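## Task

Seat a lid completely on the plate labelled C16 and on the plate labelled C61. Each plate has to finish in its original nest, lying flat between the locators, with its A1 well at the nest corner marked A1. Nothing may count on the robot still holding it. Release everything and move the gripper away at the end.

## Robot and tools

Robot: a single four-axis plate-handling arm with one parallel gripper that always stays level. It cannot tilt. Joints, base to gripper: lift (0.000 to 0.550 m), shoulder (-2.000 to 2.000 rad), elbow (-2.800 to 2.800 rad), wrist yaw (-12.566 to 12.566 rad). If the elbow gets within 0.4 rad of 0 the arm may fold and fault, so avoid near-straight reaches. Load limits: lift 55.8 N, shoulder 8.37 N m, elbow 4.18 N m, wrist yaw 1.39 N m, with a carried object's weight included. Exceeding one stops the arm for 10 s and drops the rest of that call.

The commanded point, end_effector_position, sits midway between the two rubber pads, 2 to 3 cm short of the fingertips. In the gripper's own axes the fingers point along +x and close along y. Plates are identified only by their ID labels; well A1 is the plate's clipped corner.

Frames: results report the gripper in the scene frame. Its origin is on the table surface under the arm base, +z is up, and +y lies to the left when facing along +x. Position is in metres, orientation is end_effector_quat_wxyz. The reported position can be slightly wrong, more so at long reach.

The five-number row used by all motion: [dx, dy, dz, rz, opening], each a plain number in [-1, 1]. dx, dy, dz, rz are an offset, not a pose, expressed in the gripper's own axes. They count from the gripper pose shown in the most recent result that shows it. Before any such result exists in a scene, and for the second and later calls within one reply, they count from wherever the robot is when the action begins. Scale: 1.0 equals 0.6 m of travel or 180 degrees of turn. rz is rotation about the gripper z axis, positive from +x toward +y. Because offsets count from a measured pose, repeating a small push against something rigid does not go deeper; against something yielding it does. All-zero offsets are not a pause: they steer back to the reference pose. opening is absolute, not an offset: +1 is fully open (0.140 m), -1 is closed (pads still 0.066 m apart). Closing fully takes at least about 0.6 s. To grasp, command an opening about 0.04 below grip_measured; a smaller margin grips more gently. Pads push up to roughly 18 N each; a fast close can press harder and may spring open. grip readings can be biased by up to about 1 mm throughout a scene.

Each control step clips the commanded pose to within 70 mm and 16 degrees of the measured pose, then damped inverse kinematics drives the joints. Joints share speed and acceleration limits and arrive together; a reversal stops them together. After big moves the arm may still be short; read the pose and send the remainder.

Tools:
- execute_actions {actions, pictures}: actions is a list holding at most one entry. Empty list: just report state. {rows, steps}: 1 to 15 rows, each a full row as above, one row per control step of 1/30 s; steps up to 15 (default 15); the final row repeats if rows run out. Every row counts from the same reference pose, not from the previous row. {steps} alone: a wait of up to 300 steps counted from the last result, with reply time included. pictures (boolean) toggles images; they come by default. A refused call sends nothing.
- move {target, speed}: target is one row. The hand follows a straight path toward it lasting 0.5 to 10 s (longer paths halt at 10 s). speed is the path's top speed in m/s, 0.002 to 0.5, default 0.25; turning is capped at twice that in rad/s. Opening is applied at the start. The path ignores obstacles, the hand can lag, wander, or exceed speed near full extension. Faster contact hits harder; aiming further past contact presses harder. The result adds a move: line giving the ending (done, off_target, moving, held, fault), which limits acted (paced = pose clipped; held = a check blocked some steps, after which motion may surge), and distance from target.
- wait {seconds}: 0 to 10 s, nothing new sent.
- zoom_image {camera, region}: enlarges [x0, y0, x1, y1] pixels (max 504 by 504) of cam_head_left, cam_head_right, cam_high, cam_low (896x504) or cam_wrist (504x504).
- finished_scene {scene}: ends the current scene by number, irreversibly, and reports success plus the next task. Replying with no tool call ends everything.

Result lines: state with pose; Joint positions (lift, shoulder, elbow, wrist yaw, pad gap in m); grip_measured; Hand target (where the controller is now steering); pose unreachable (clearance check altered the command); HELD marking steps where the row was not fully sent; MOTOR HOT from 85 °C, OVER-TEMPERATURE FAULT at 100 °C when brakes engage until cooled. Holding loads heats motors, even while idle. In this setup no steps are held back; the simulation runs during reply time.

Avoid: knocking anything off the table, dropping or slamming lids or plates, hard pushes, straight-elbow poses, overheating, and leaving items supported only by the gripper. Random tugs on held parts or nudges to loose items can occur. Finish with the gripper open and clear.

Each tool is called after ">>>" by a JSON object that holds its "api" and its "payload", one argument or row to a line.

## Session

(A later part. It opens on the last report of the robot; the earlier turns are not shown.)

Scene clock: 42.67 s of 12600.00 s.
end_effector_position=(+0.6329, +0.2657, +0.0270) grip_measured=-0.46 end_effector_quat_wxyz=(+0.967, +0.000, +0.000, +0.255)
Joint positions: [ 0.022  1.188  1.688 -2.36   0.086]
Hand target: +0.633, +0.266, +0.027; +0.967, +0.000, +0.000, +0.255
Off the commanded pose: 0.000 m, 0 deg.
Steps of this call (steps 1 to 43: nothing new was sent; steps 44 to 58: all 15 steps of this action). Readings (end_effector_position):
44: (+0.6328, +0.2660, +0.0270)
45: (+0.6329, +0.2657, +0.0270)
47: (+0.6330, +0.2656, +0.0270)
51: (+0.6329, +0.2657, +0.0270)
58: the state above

>>> {"api": "execute_actions", "payload": {
  "actions": [
    {"rows": [[0,0,-0.001,0,-0.51],[0,0,-0.002,0,-0.51],[0,0,-0.003,0,-0.51],[0,0,-0.004,0,-0.51],[0,0,-0.005,0,-0.51],[0,0,-0.006,0,-0.51]], "steps": 10}
  ]
}}

Scene clock: 52.70 s of 12600.00 s.
end_effector_position=(+0.6971, +0.1072, +0.0431) grip_measured=-0.46 end_effector_quat_wxyz=(+0.995, +0.000, +0.000, +0.099)
Joint positions: [ 0.038  0.854  1.708 -2.364  0.086]
Hand target: +0.697, +0.107, +0.043; +0.995, +0.000, +0.000, +0.099
Off the commanded pose: 0.000 m, 0 deg.
Steps of this call (steps 1 to 60: nothing new was sent; steps 61 to 70: all 10 steps of this action). Readings (end_effector_position):
61: (+0.6971, +0.1072, +0.0465)
62: (+0.6971, +0.1072, +0.0459)
64: (+0.6971, +0.1072, +0.0447)
68: (+0.6971, +0.1072, +0.0431)
70: the state above

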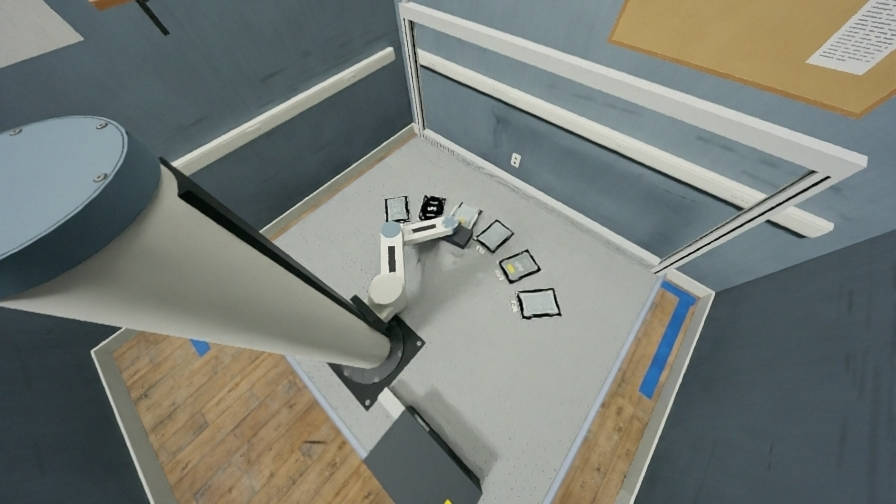

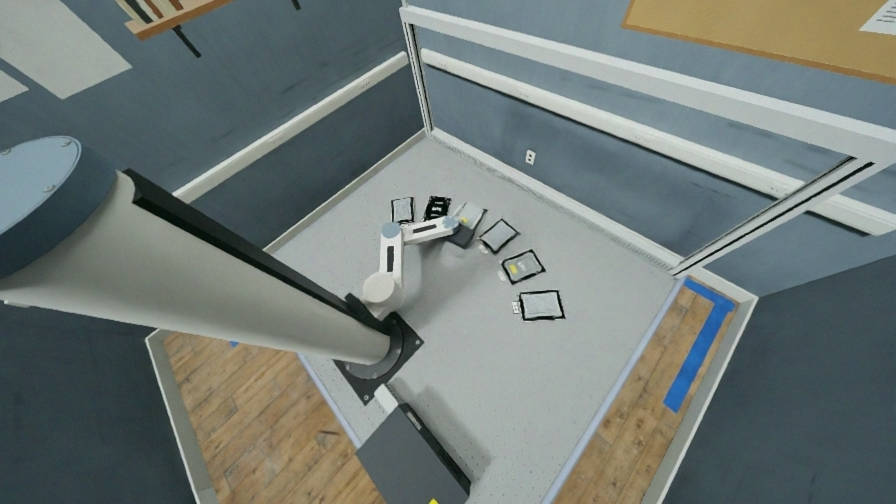

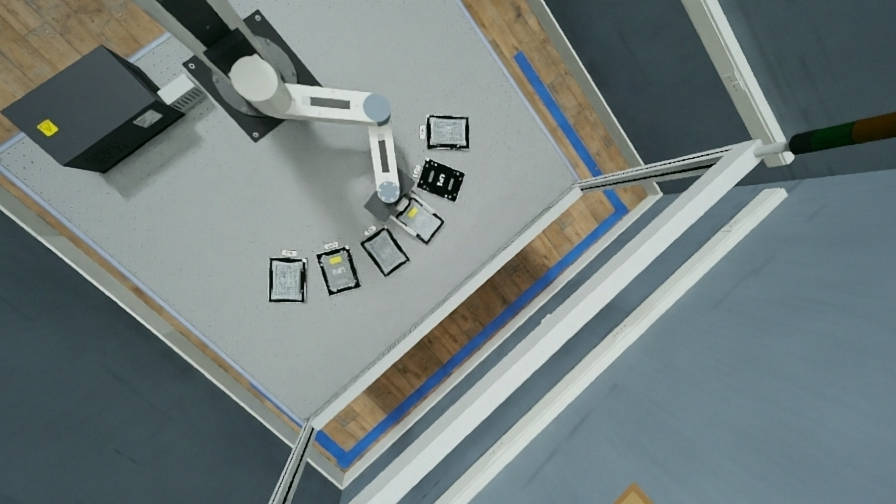

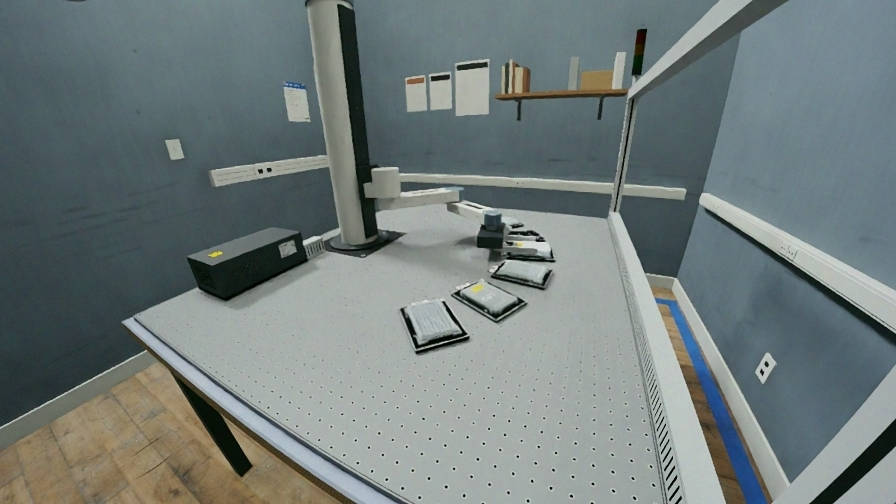

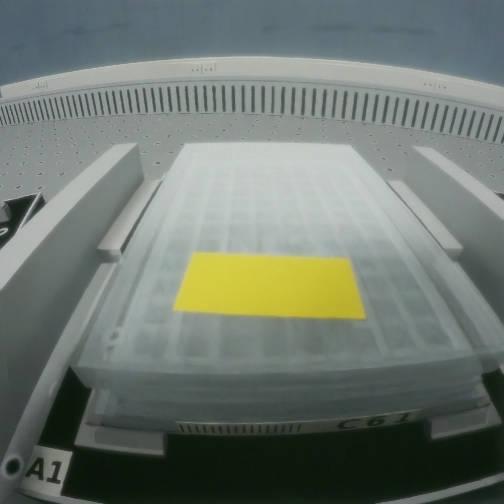

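>>> {"api": "zoom_image", "payload": {
  "camera": "cam_wrist",
  "region": [50, 320, 200, 470]
}}

>>> {"api": "zoom_image", "payload": {
  "camera": "cam_wrist",
  "region": [354, 310, 504, 460]
}}

>>> {"api": "zoom_image", "payload": {
  "camera": "cam_high",
  "region": [380, 180, 460, 255]
}}

>>> {"api": "zoom_image", "payload": {
  "camera": "cam_low",
  "region": [490, 225, 565, 270]
}}

Region (50, 320, 200, 470) of cam_wrist's 504x504 image, scaled by 3.360, with more detail than that image has.

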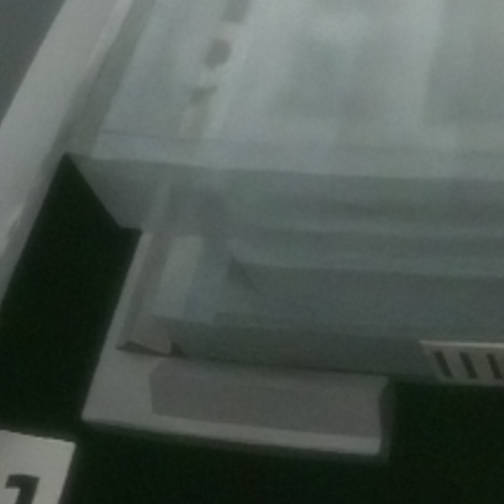

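Region (354, 310, 504, 460) of cam_wrist's 504x504 image, scaled by 3.360, with more detail than that image has.

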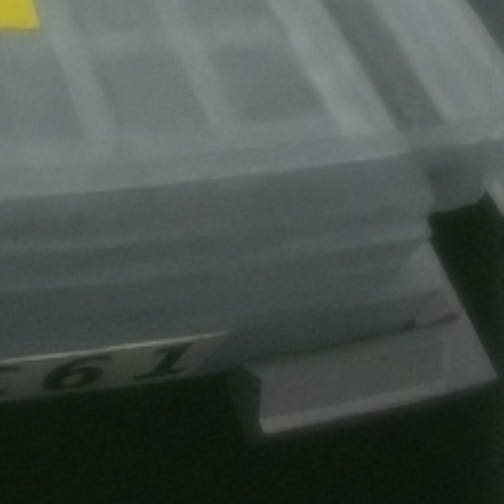

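Region (380, 180, 460, 255) of cam_high's 896x504 image, scaled by 6.300, with more detail than that image has; it fills the top 472 rows of this view, and the rest is white.

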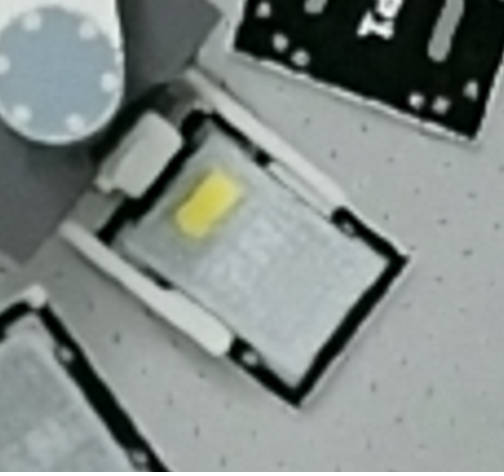

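Region (490, 225, 565, 270) of cam_low's 896x504 image, scaled by 6.720, with more detail than that image has; it fills the top 302 rows of this view, and the rest is white.

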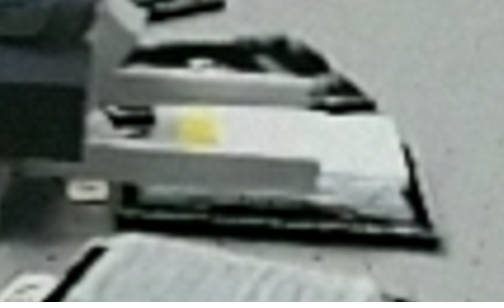

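>>> {"api": "execute_actions", "payload": {
  "actions": [
    {"rows": [[-0.0012,0,0,0,-0.51],[-0.0012,0,0,0,-0.51],[-0.0012,0,-0.0007,0,-0.51],[-0.0012,0,-0.0014,0,-0.51],[-0.0012,0,-0.0021,0,-0.51],[-0.0012,0,-0.0028,0,-0.51],[-0.0012,0,-0.0035,0,-0.51],[-0.0012,0,-0.0042,0,-0.51],[-0.0012,0,-0.005,0,-0.51]], "steps": 13}
  ]
}}

Scene clock: 56.47 s of 12600.00 s.
end_effector_position=(+0.6964, +0.1070, +0.0401) grip_measured=-0.46 end_effector_quat_wxyz=(+0.995, +0.000, +0.000, +0.099)
Joint positions: [ 0.035  0.856  1.704 -2.362  0.086]
Hand target: +0.696, +0.107, +0.040; +0.995, +0.000, +0.000, +0.099
Off the commanded pose: 0.000 m, 0 deg.
Steps of this call (steps 1 to 90: nothing new was sent; then 0.33 s passed at rest; steps 91 to 103: all 13 steps of this action). Readings (end_effector_position):
91: (+0.6968, +0.1071, +0.0431)
92: (+0.6964, +0.1070, +0.0431)
94: (+0.6964, +0.1070, +0.0425)
98: (+0.6964, +0.1070, +0.0408)
103: the state above

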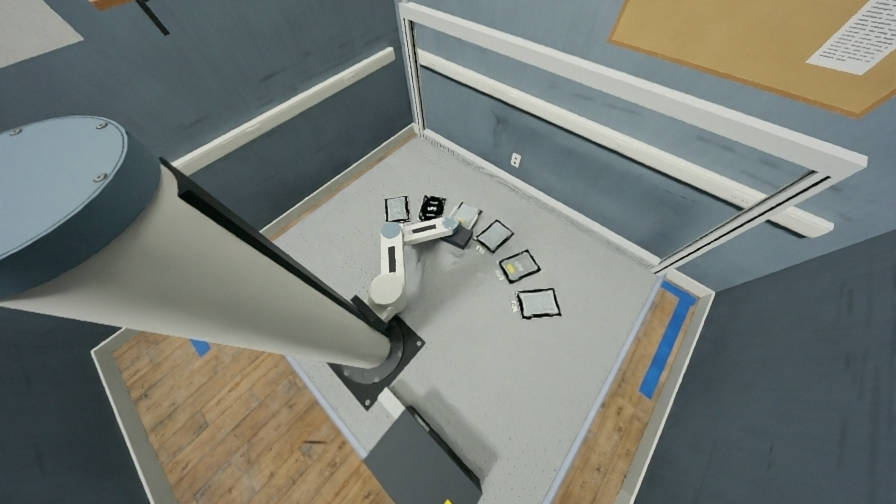

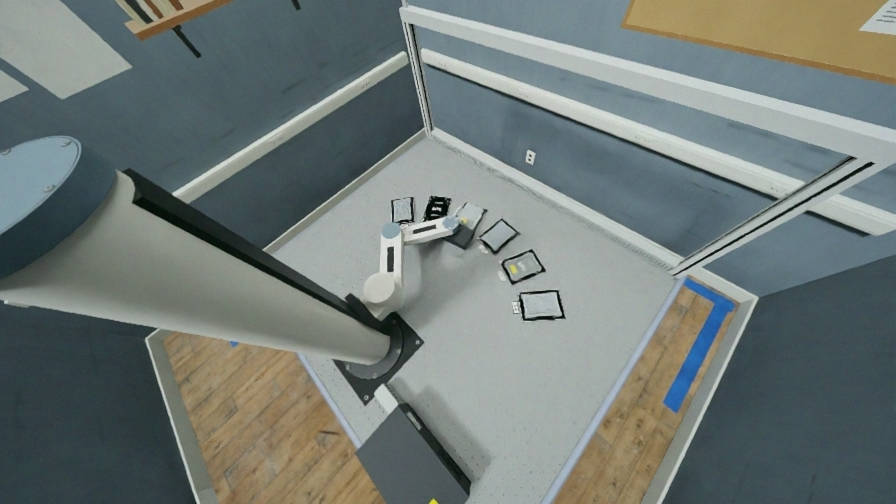

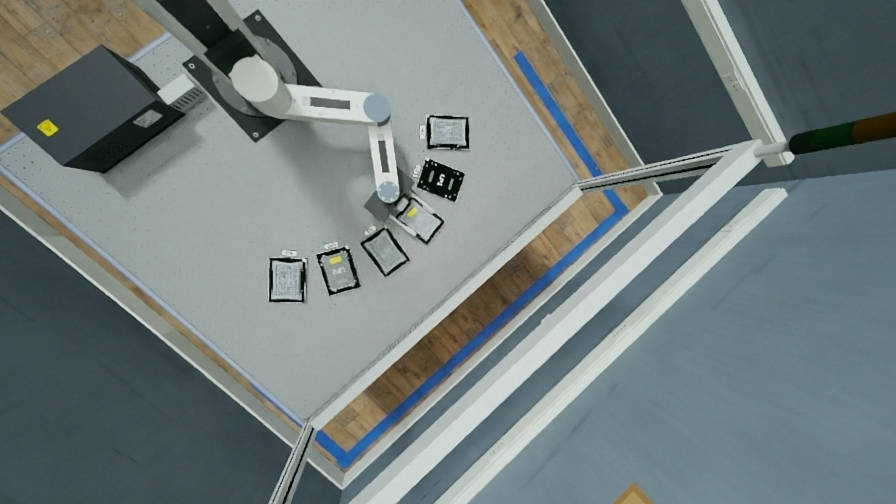

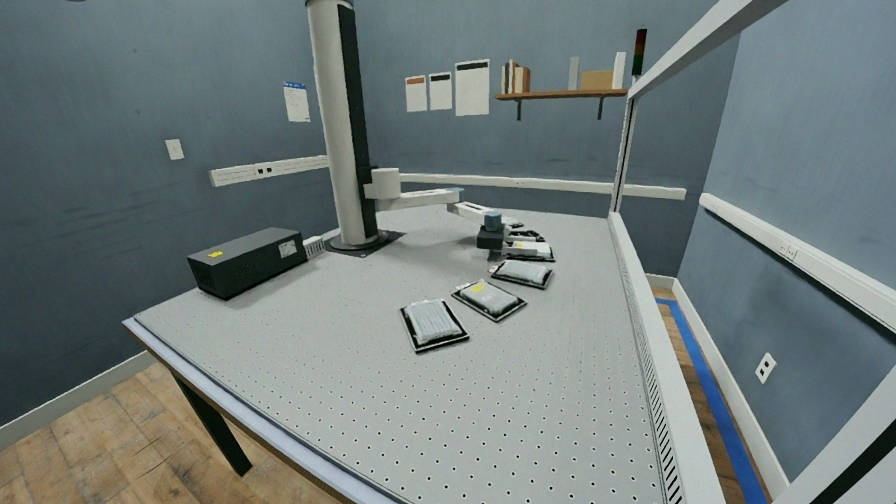

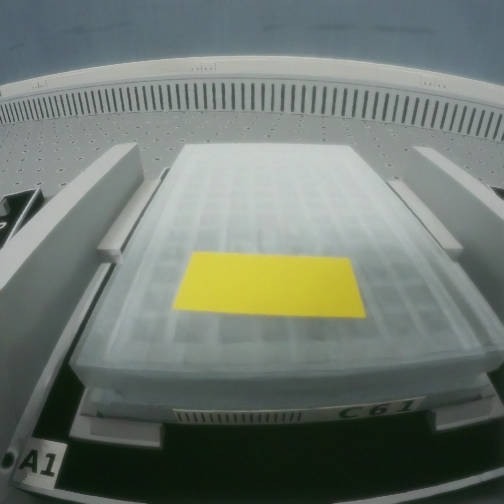

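>>> {"api": "zoom_image", "payload": {
  "camera": "cam_wrist",
  "region": [50, 320, 200, 470]
}}

>>> {"api": "zoom_image", "payload": {
  "camera": "cam_wrist",
  "region": [354, 310, 504, 460]
}}

>>> {"api": "zoom_image", "payload": {
  "camera": "cam_wrist",
  "region": [140, 130, 420, 230]
}}

Region (50, 320, 200, 470) of cam_wrist's 504x504 image, scaled by 3.360, with more detail than that image has.

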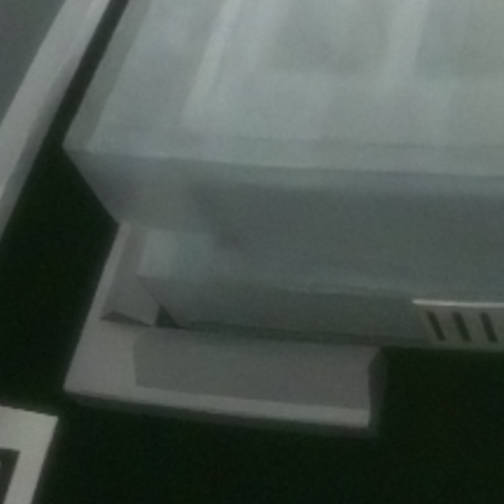

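Region (354, 310, 504, 460) of cam_wrist's 504x504 image, scaled by 3.360, with more detail than that image has.

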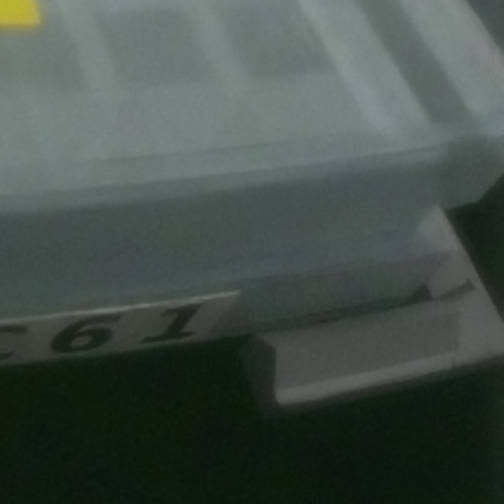

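Region (140, 130, 420, 230) of cam_wrist's 504x504 image, scaled by 1.800, with more detail than that image has; it fills the top 180 rows of this view, and the rest is white.

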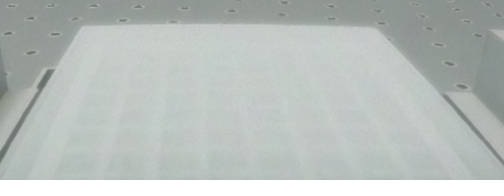

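>>> {"api": "execute_actions", "payload": {
  "actions": [
    {"rows": [[0,0,0.0025,0,-0.51],[0,0,0.0025,0,-0.51],[0,0,0.0025,0,-0.51],[-0.002,0.0008,0.0025,0,-0.51],[-0.002,0.0008,0.0025,0,-0.51],[-0.002,0.0008,0.0025,0,-0.51],[-0.002,0.0008,0.0015,0,-0.51],[-0.002,0.0008,0.0007,0,-0.51],[-0.002,0.0008,0,0,-0.51],[-0.002,0.0008,-0.0007,0,-0.51],[-0.002,0.0008,-0.0014,0,-0.51],[-0.002,0.0008,-0.002,0,-0.51]], "steps": 15}
  ]
}}

Scene clock: 59.53 s of 12600.00 s.
end_effector_position=(+0.6951, +0.1072, +0.0389) grip_measured=-0.46 end_effector_quat_wxyz=(+0.995, +0.000, +0.000, +0.098)
Joint positions: [ 0.034  0.86   1.697 -2.36   0.086]
Hand target: +0.695, +0.107, +0.039; +0.995, +0.000, +0.000, +0.099
Off the commanded pose: 0.000 m, 0 deg.
Steps of this call (steps 1 to 77: nothing new was sent; steps 78 to 92: all 15 steps of this action). Readings (end_effector_position):
78: (+0.6964, +0.1070, +0.0404)
79: (+0.6964, +0.1069, +0.0416)
81: (+0.6959, +0.1069, +0.0416)
85: (+0.6951, +0.1072, +0.0408)
92: the state above

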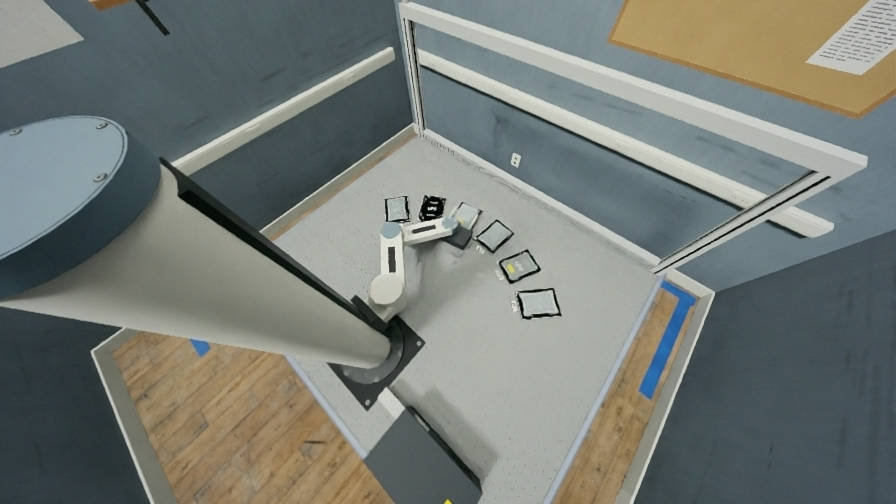

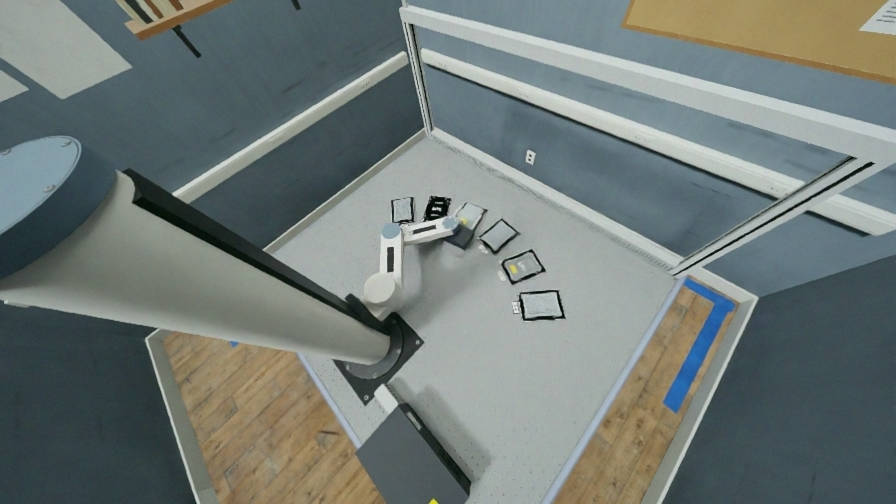

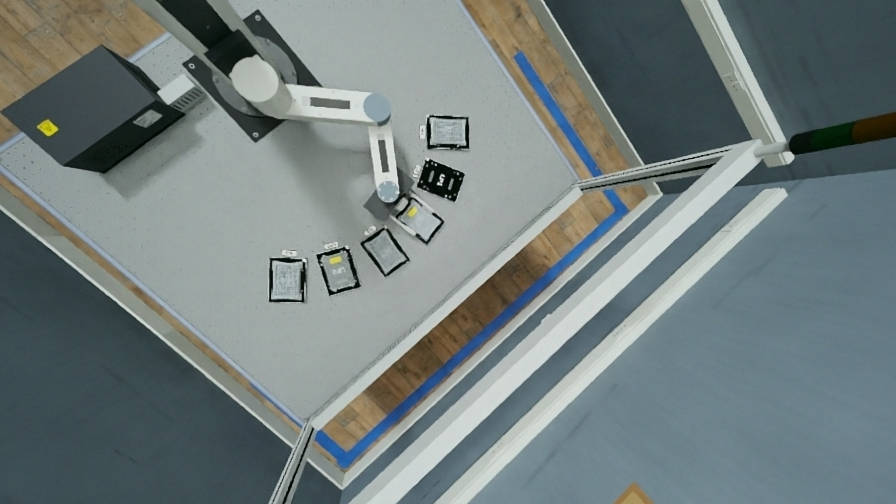

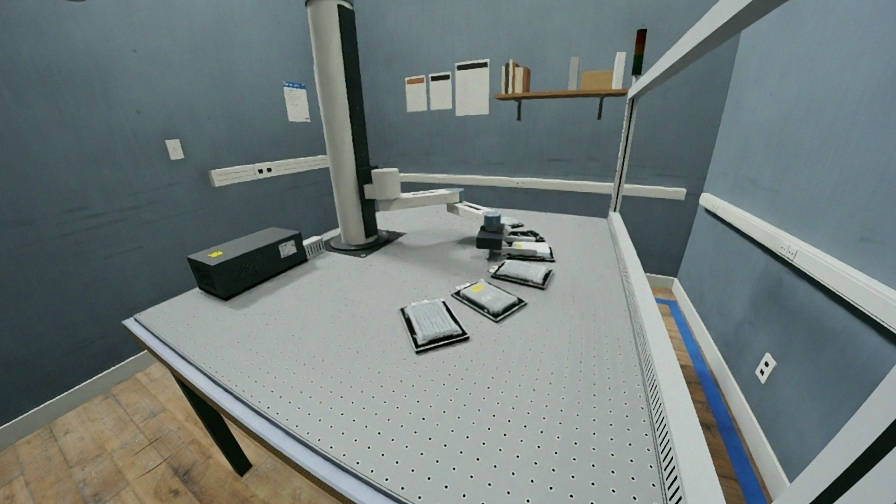

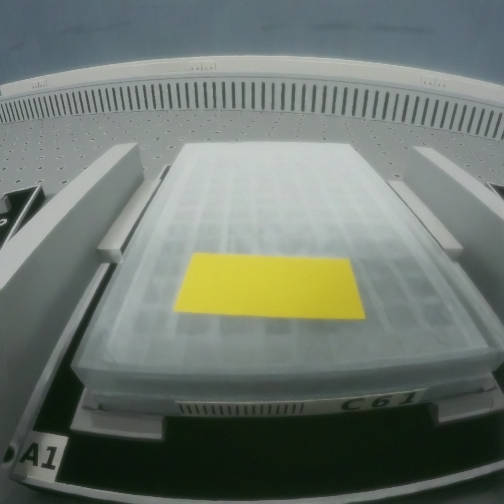

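>>> {"api": "execute_actions", "payload": {
  "actions": [
    {"rows": [[0,0,-0.0007,0,-0.51],[0,0,-0.0014,0,-0.51],[0,0,-0.0021,0,-0.51],[0,0,-0.0028,0,-0.51],[0,0,-0.0035,0,-0.51],[0,0,-0.0042,0,-0.51],[0,0,-0.005,0,-0.51]], "steps": 11}
  ]
}}

Scene clock: 60.37 s of 12600.00 s.
end_effector_position=(+0.6951, +0.1073, +0.0363) grip_measured=-0.47 end_effector_quat_wxyz=(+0.995, +0.000, +0.000, +0.099)
Joint positions: [ 0.031  0.86   1.697 -2.358  0.086]
Hand target: +0.695, +0.107, +0.036; +0.995, +0.000, +0.000, +0.098
Off the commanded pose: 0.000 m, 0 deg.
Steps of this call (steps 1 to 14: nothing new was sent; steps 15 to 25: all 11 steps of this action). Readings (end_effector_position):
15: (+0.6951, +0.1072, +0.0387)
16: (+0.6951, +0.1072, +0.0383)
18: (+0.6951, +0.1072, +0.0375)
22: (+0.6951, +0.1073, +0.0363)
25: the state above

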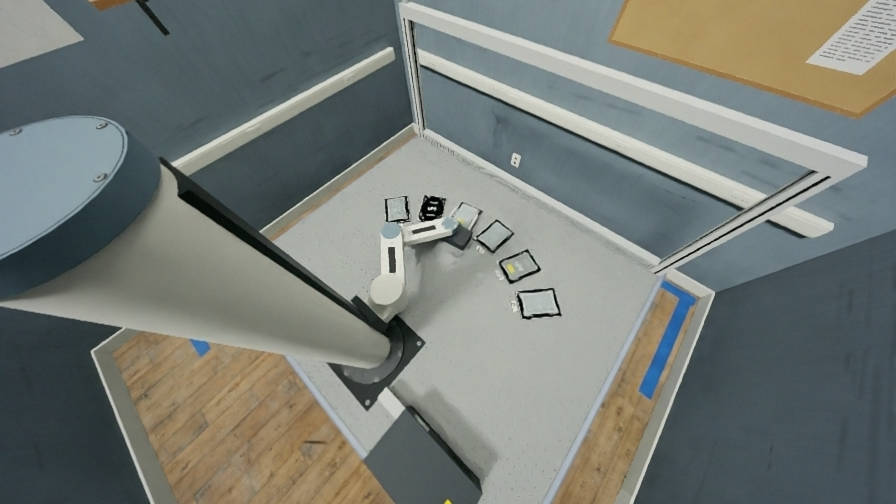

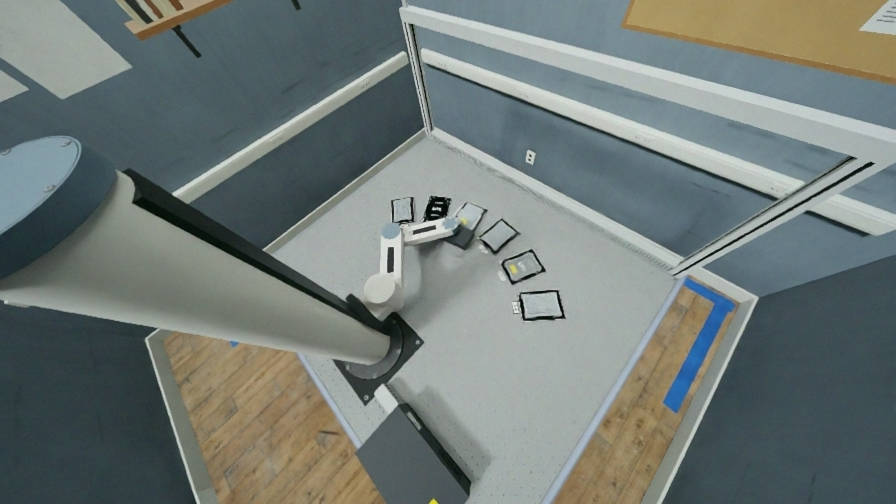

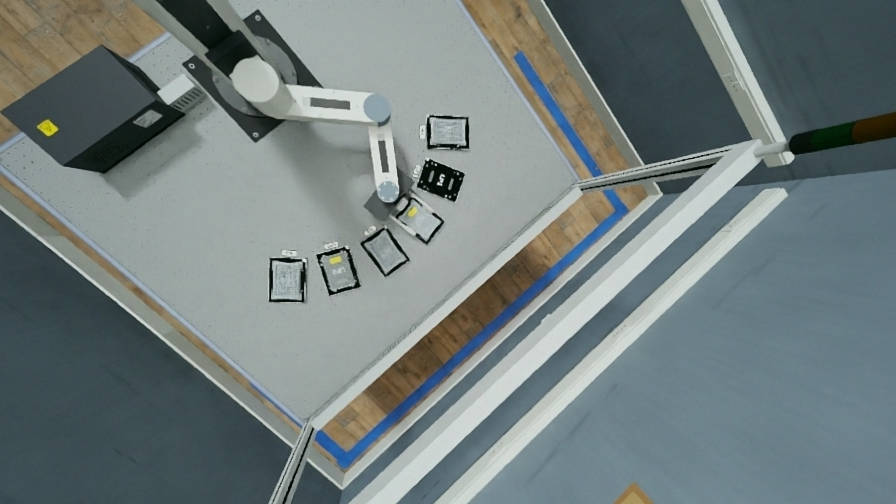

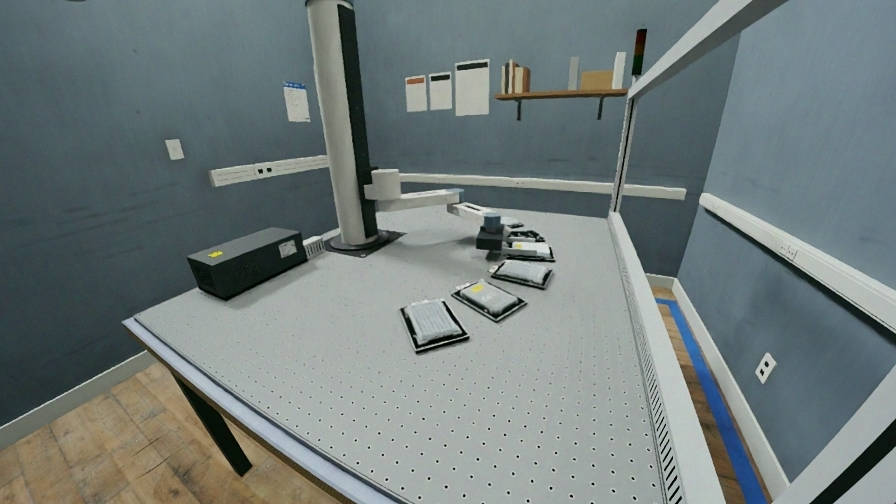

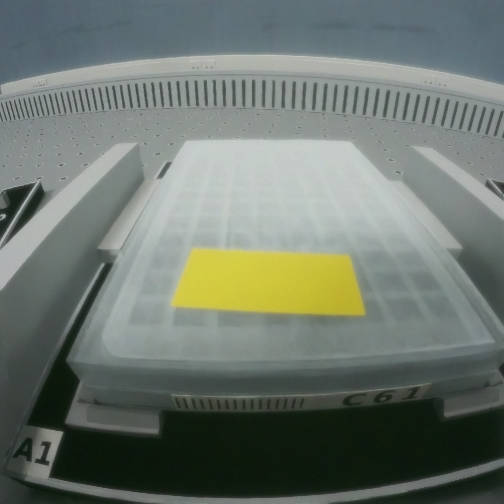

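>>> {"api": "execute_actions", "payload": {
  "actions": [
    {"rows": [[0,0,0.0003,0,-0.49],[0,0,0.0003,0,-0.46],[0,0,0.0003,0,-0.43],[0,0,0.0003,0,-0.4],[0,0,0.0003,0,-0.35],[0,0,0.0003,0,-0.3],[0,0,0.0003,0,-0.25],[0,0,0.0003,0,-0.2]], "steps": 12}
  ]
}}

Scene clock: 61.40 s of 12600.00 s.
end_effector_position=(+0.6950, +0.1073, +0.0365) grip_measured=-0.20 end_effector_quat_wxyz=(+0.995, +0.000, +0.000, +0.099)
Joint positions: [ 0.031  0.86   1.697 -2.358  0.096]
Hand target: +0.695, +0.107, +0.036; +0.995, +0.000, +0.000, +0.099
Off the commanded pose: 0.000 m, 0 deg.
Steps of this call (steps 1 to 19: nothing new was sent; steps 20 to 31: all 12 steps of this action). Readings (end_effector_position):
20: (+0.6950, +0.1073, +0.0364)
21: (+0.6950, +0.1073, +0.0366)
23: (+0.6950, +0.1073, +0.0365)
27: (+0.6950, +0.1073, +0.0365)
31: the state above

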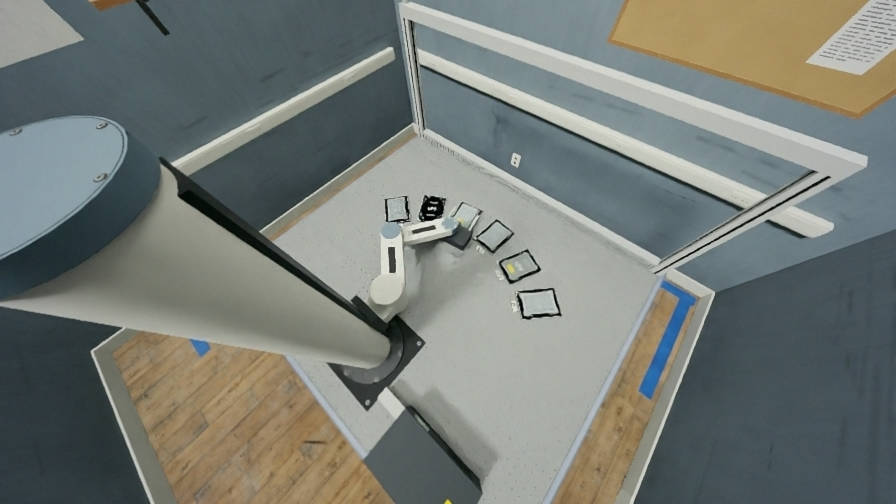

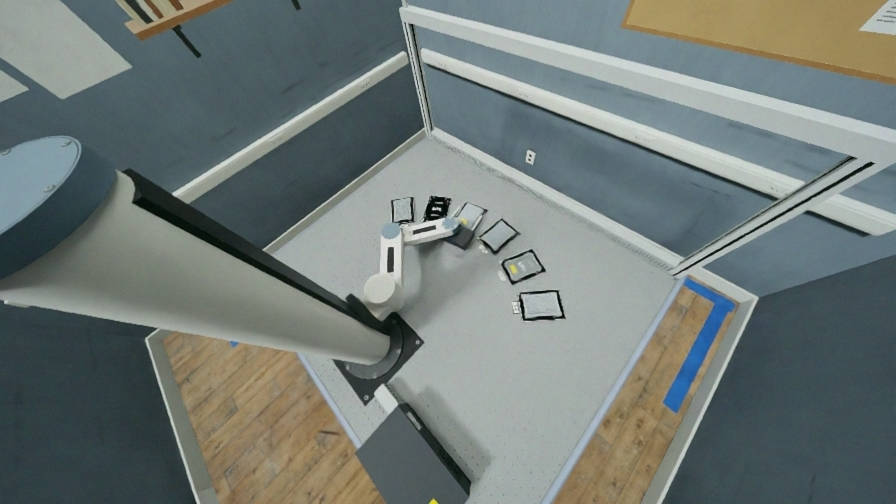

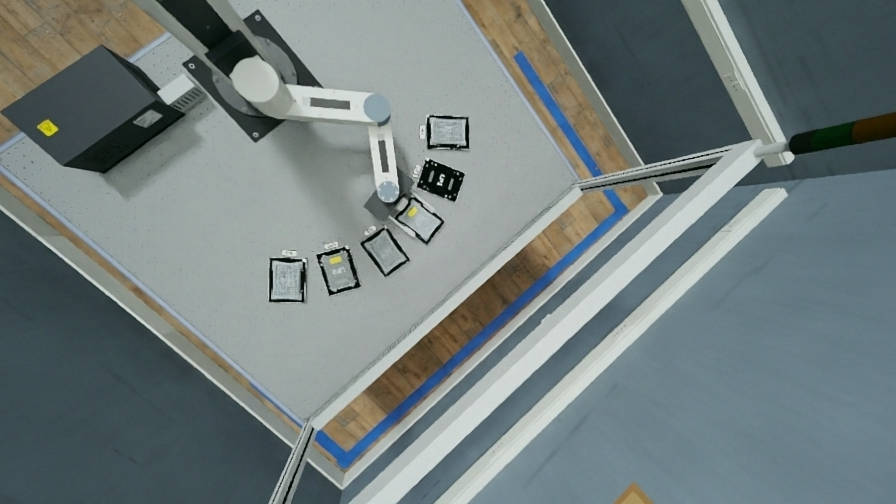

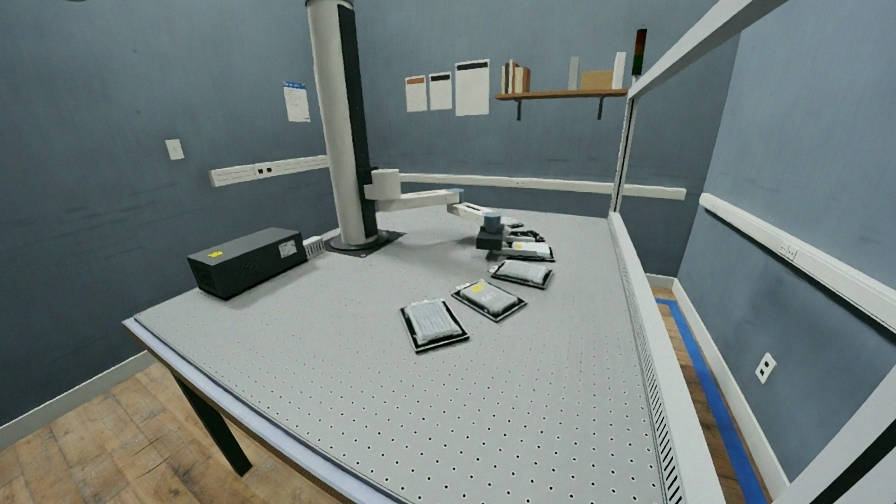

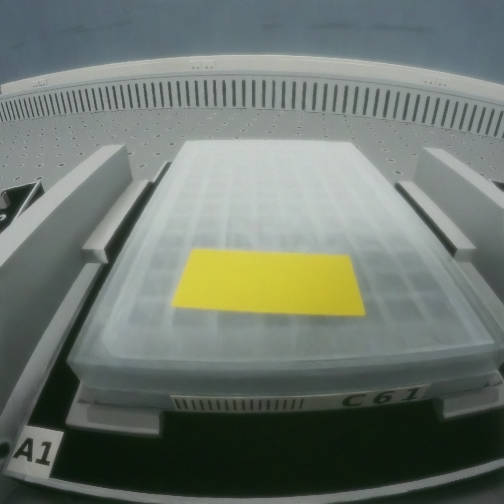

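>>> {"api": "zoom_image", "payload": {
  "camera": "cam_wrist",
  "region": [50, 310, 200, 460]
}}

>>> {"api": "zoom_image", "payload": {
  "camera": "cam_wrist",
  "region": [354, 300, 504, 450]
}}

Region (50, 310, 200, 460) of cam_wrist's 504x504 image, scaled by 3.360, with more detail than that image has.

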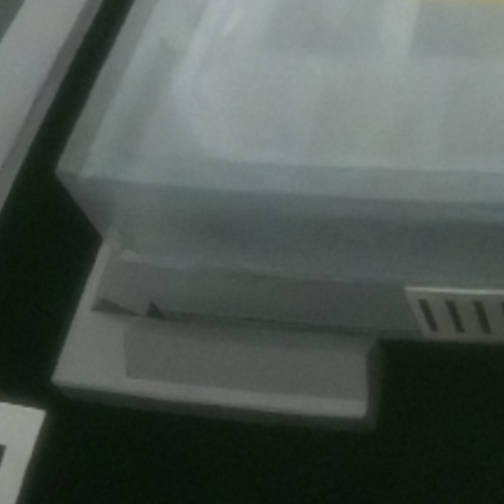

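Region (354, 300, 504, 450) of cam_wrist's 504x504 image, scaled by 3.360, with more detail than that image has.

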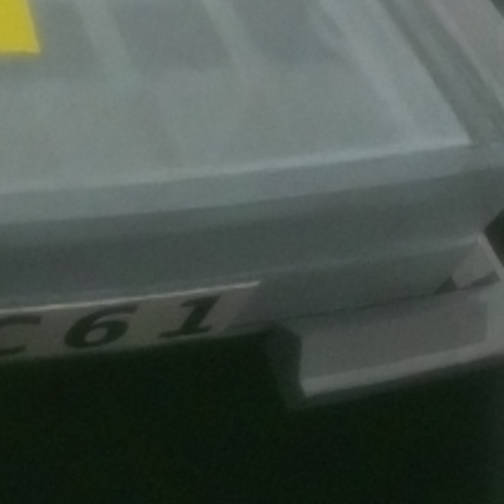

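>>> {"api": "execute_actions", "payload": {
  "actions": [
    {"rows": [[0,0,0.005,0,-0.1],[0,0,0.01,0,0],[0,0,0.015,0,0],[0,0,0.02,0,0],[0,0,0.025,0,0],[0,0,0.03,0,0]], "steps": 9}
  ],
  "pictures": false
}}

Scene clock: 64.23 s of 12600.00 s.
end_effector_position=(+0.6950, +0.1073, +0.0546) grip_measured=+0.00 end_effector_quat_wxyz=(+0.995, +0.000, +0.000, +0.099)
Joint positions: [ 0.05   0.86   1.697 -2.358  0.103]
Hand target: +0.695, +0.107, +0.054; +0.995, +0.000, +0.000, +0.099
Off the commanded pose: 0.000 m, 0 deg.
Steps of this call (steps 1 to 76: nothing new was sent; steps 77 to 85: all 9 steps of this action). Readings (end_effector_position):
77: (+0.6950, +0.1073, +0.0368)
78: (+0.6950, +0.1073, +0.0387)
80: (+0.6950, +0.1073, +0.0448)
84: (+0.6950, +0.1073, +0.0547)
85: the state above

>>> {"api": "move", "payload": {
  "target": [-0.166, -0.538, -0.001, -0.197, 0],
  "speed": 0.35
}}

Scene clock: 66.07 s of 12600.00 s.
end_effector_position=(+0.6608, -0.2290, +0.0541) grip_measured=+0.00 end_effector_quat_wxyz=(+0.978, +0.000, +0.000, -0.209)
Joint positions: [ 0.049  0.192  1.733 -2.345  0.103]
Hand target: +0.661, -0.229, +0.054; +0.978, +0.000, +0.000, -0.209
Off the commanded pose: 0.000 m, 0 deg.
move: done

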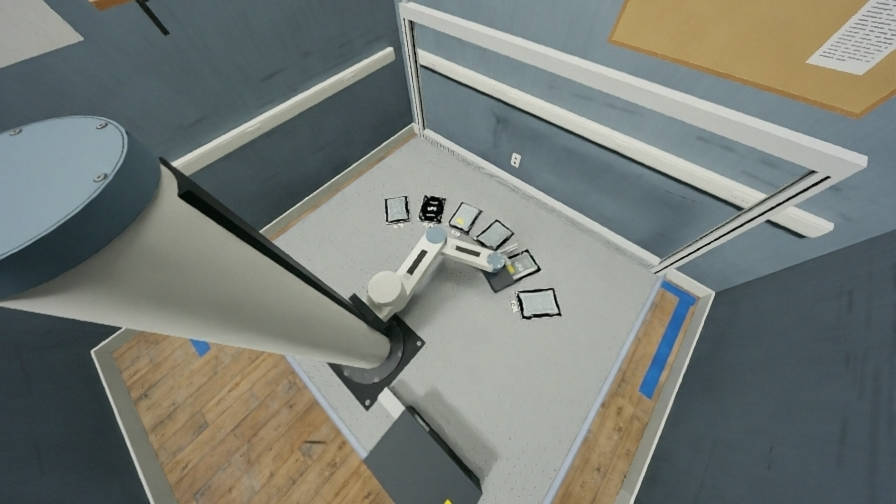

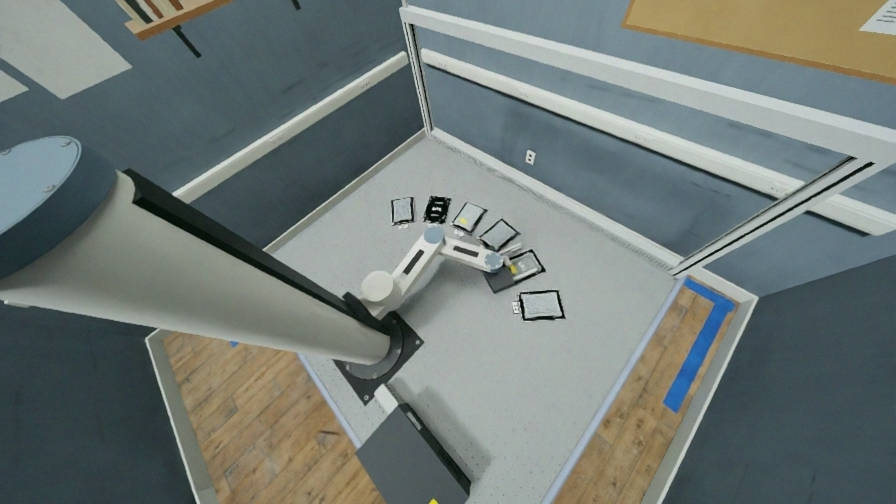

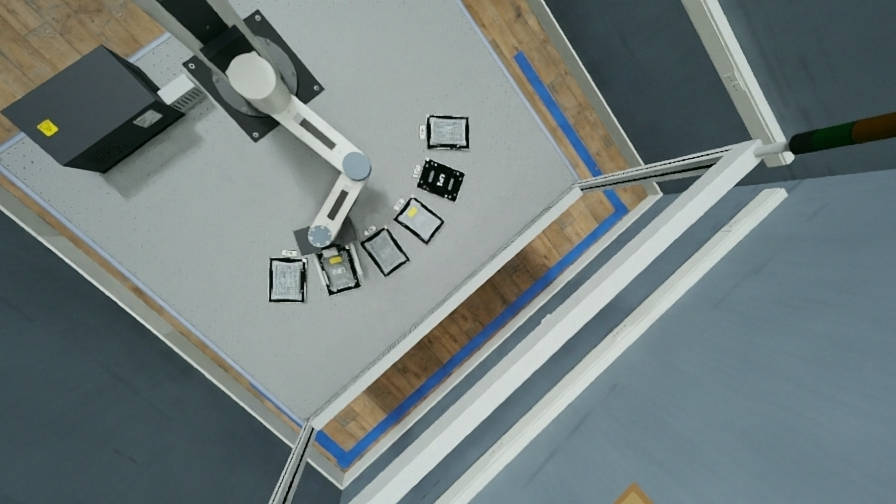

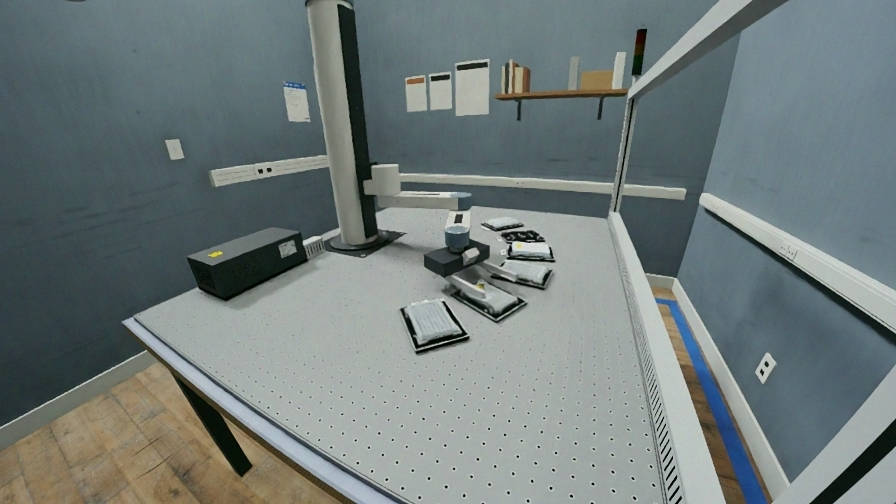

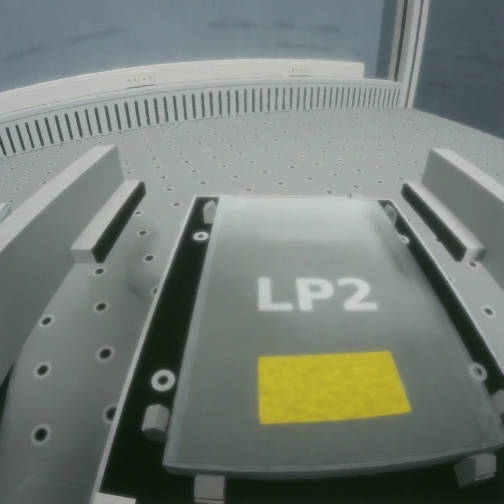

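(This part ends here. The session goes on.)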